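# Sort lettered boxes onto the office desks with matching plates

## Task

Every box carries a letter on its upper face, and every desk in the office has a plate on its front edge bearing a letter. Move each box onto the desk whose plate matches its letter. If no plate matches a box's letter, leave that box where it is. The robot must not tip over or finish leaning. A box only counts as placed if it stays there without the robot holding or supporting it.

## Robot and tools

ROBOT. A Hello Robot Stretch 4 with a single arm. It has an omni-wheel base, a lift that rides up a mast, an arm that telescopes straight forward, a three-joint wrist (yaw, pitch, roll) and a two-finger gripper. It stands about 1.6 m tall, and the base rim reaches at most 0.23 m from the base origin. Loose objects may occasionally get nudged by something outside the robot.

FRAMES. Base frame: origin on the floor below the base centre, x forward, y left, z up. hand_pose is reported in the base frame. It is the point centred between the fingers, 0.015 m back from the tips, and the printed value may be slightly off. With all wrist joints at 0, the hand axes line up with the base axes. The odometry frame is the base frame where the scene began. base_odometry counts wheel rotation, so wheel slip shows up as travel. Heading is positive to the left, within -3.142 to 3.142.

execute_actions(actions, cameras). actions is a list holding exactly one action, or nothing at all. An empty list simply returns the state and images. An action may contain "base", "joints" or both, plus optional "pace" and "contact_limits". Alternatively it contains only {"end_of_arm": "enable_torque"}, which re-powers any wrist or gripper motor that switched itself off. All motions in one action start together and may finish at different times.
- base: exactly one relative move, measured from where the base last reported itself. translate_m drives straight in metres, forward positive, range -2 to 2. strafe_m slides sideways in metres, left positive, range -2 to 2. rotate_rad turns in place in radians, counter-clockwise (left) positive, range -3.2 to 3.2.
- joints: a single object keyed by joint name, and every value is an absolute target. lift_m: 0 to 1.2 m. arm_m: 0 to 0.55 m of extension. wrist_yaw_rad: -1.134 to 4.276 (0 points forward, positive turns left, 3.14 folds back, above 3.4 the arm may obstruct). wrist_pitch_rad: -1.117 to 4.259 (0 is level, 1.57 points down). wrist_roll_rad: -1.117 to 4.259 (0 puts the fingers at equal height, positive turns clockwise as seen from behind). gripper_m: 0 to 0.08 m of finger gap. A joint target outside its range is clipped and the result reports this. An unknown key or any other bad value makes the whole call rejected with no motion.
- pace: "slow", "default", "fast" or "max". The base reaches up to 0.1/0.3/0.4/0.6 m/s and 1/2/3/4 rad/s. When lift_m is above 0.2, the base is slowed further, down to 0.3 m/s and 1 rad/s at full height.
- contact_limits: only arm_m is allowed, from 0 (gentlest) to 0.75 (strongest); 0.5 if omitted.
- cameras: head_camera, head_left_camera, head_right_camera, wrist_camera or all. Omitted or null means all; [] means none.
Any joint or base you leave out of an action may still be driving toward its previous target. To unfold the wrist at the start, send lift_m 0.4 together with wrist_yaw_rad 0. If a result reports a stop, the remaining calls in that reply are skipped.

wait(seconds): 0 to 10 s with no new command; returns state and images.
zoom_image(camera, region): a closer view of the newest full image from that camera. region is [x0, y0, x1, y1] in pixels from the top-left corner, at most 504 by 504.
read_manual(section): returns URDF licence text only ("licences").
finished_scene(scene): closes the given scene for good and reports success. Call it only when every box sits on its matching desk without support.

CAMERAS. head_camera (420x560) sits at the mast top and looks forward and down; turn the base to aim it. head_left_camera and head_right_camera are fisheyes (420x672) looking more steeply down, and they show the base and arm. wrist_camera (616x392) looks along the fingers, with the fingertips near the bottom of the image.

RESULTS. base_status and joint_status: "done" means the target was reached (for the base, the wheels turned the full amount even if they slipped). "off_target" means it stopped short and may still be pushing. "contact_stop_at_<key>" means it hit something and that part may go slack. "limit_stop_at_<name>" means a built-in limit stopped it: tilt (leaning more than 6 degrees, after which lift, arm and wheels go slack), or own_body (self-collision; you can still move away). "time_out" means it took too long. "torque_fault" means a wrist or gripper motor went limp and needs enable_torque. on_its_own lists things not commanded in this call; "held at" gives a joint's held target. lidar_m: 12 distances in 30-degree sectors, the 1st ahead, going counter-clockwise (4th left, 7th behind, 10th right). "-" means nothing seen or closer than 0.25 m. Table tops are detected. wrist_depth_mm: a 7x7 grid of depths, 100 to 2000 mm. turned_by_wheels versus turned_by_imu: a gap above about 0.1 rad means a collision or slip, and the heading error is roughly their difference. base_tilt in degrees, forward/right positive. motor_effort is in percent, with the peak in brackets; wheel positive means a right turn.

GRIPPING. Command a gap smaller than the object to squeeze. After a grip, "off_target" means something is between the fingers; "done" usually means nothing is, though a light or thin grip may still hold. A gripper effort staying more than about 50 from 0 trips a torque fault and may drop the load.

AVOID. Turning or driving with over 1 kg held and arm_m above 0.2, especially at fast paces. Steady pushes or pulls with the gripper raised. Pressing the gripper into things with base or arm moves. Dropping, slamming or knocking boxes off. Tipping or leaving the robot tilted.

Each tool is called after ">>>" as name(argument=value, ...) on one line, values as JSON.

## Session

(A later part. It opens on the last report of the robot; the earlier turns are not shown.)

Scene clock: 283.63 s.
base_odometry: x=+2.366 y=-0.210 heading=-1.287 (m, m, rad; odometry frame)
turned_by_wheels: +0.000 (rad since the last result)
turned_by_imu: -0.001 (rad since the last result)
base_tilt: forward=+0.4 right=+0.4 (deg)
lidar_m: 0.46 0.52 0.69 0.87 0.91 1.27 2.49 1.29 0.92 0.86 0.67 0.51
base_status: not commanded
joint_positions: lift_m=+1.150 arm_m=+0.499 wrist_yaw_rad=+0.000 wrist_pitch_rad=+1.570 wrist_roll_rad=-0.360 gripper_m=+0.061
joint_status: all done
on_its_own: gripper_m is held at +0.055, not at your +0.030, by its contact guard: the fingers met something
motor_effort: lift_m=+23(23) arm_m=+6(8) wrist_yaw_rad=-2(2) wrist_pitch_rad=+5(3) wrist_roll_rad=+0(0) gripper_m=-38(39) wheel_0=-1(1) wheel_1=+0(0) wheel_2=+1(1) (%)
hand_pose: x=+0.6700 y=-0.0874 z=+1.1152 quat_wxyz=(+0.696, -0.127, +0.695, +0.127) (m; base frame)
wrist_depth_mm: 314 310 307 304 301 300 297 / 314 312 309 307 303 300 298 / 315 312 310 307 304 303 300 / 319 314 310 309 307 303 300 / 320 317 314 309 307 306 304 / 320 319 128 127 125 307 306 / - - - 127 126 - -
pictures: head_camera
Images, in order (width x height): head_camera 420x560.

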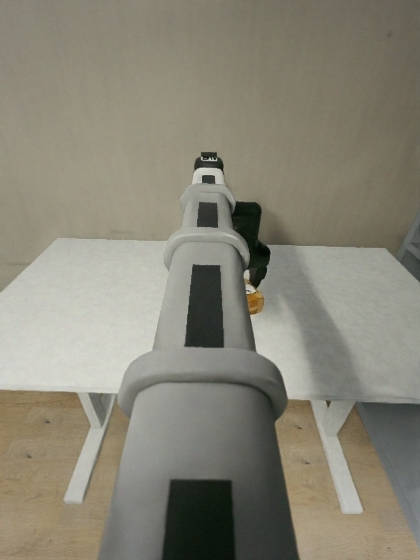

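Need depth ~180: lower 0.128.

>>> execute_actions(actions=[{"joints":{"lift_m":1.022},"pace":"slow"}], cameras=[])

>>> execute_actions(actions=[{"joints":{"gripper_m":0.08}}], cameras=[])

>>> execute_actions(actions=[{"joints":{"lift_m":1.15}}], cameras=["wrist_camera"])

Scene clock: 289.33 s.
base_odometry: x=+2.366 y=-0.210 heading=-1.287 (m, m, rad; odometry frame)
turned_by_wheels: +0.000 (rad since the last result)
turned_by_imu: -0.002 (rad since the last result)
base_tilt: forward=+0.5 right=+0.3 (deg)
lidar_m: 0.49 0.51 0.73 0.86 0.92 1.26 2.48 1.26 0.92 0.88 0.70 0.49
base_status: not commanded
joint_positions: lift_m=+1.022 arm_m=+0.499 wrist_yaw_rad=+0.000 wrist_pitch_rad=+1.570 wrist_roll_rad=-0.360 gripper_m=+0.061
joint_status: all done
on_its_own: gripper_m is held at +0.055, not at your +0.030, by its contact guard: the fingers met something
motor_effort: lift_m=+14(26) arm_m=+6(7) wrist_yaw_rad=-1(2) wrist_pitch_rad=+4(3) wrist_roll_rad=+0(0) gripper_m=-39(37) wheel_0=-1(1) wheel_1=+0(0) wheel_2=+1(1) (%)
hand_pose: x=+0.6700 y=-0.0874 z=+0.9879 quat_wxyz=(+0.696, -0.127, +0.695, +0.127) (m; base frame)
wrist_depth_mm: 183 182 181 180 178 176 - / 185 182 181 180 178 178 177 / 186 184 183 181 180 178 177 / 186 185 183 182 180 178 178 / 188 187 184 182 181 180 179 / 189 187 128 127 126 179 - / - - - 127 126 - -
pictures: none
No camera images: the call's "cameras" was empty. Leave "cameras" out to get every camera's image.

Scene clock: 290.27 s.
base_odometry: x=+2.366 y=-0.210 heading=-1.287 (m, m, rad; odometry frame)
turned_by_wheels: +0.000 (rad since the last result)
turned_by_imu: +0.000 (rad since the last result)
base_tilt: forward=+0.5 right=+0.3 (deg)
lidar_m: 0.48 0.51 0.71 0.88 0.90 1.25 2.47 1.30 0.91 0.86 0.68 0.50
base_status: not commanded
joint_positions: lift_m=+1.022 arm_m=+0.499 wrist_yaw_rad=+0.000 wrist_pitch_rad=+1.570 wrist_roll_rad=-0.360 gripper_m=+0.080
joint_status: all done
motor_effort: lift_m=+14(14) arm_m=+7(6) wrist_yaw_rad=-1(3) wrist_pitch_rad=+3(2) wrist_roll_rad=+0(0) gripper_m=+1(38) wheel_0=-1(1) wheel_1=+0(0) wheel_2=+1(1) (%)
hand_pose: x=+0.6700 y=-0.0874 z=+0.9879 quat_wxyz=(+0.696, -0.127, +0.695, +0.127) (m; base frame)
wrist_depth_mm: 183 182 181 179 178 176 - / 185 183 182 180 179 177 176 / 186 185 183 182 180 178 177 / 187 186 184 182 181 179 178 / 187 186 185 175 181 180 179 / 190 186 135 133 133 132 - / - - 135 134 133 - -
pictures: none
No camera images: the call's "cameras" was empty. Leave "cameras" out to get every camera's image.

Scene clock: 291.87 s.
base_odometry: x=+2.366 y=-0.210 heading=-1.287 (m, m, rad; odometry frame)
turned_by_wheels: +0.000 (rad since the last result)
turned_by_imu: -0.001 (rad since the last result)
base_tilt: forward=+0.5 right=+0.3 (deg)
lidar_m: 0.48 0.49 0.70 0.88 0.92 1.26 2.48 1.30 0.95 0.88 0.68 0.51
base_status: not commanded
joint_positions: lift_m=+1.150 arm_m=+0.499 wrist_yaw_rad=+0.000 wrist_pitch_rad=+1.570 wrist_roll_rad=-0.360 gripper_m=+0.080
joint_status: all done
motor_effort: lift_m=+24(26) arm_m=+7(7) wrist_yaw_rad=-2(1) wrist_pitch_rad=-1(2) wrist_roll_rad=+0(0) gripper_m=+0(1) wheel_0=-1(1) wheel_1=+0(0) wheel_2=+1(1) (%)
hand_pose: x=+0.6700 y=-0.0874 z=+1.1151 quat_wxyz=(+0.696, -0.127, +0.695, +0.127) (m; base frame)
wrist_depth_mm: 312 312 306 306 303 300 297 / 312 310 307 306 304 300 297 / 315 314 310 307 306 301 298 / 317 315 312 310 306 304 301 / 317 317 312 262 307 307 303 / 322 319 145 260 309 132 - / - - 140 287 312 - -
pictures: wrist_camera
Images, in order (width x height): wrist_camera 616x392.

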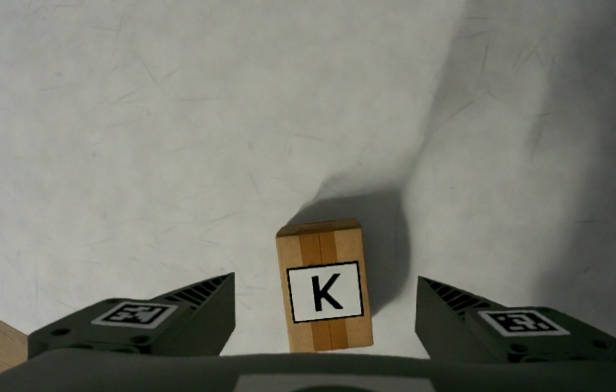

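>>> finished_scene(scene=1)

The scene is finished: the task was done.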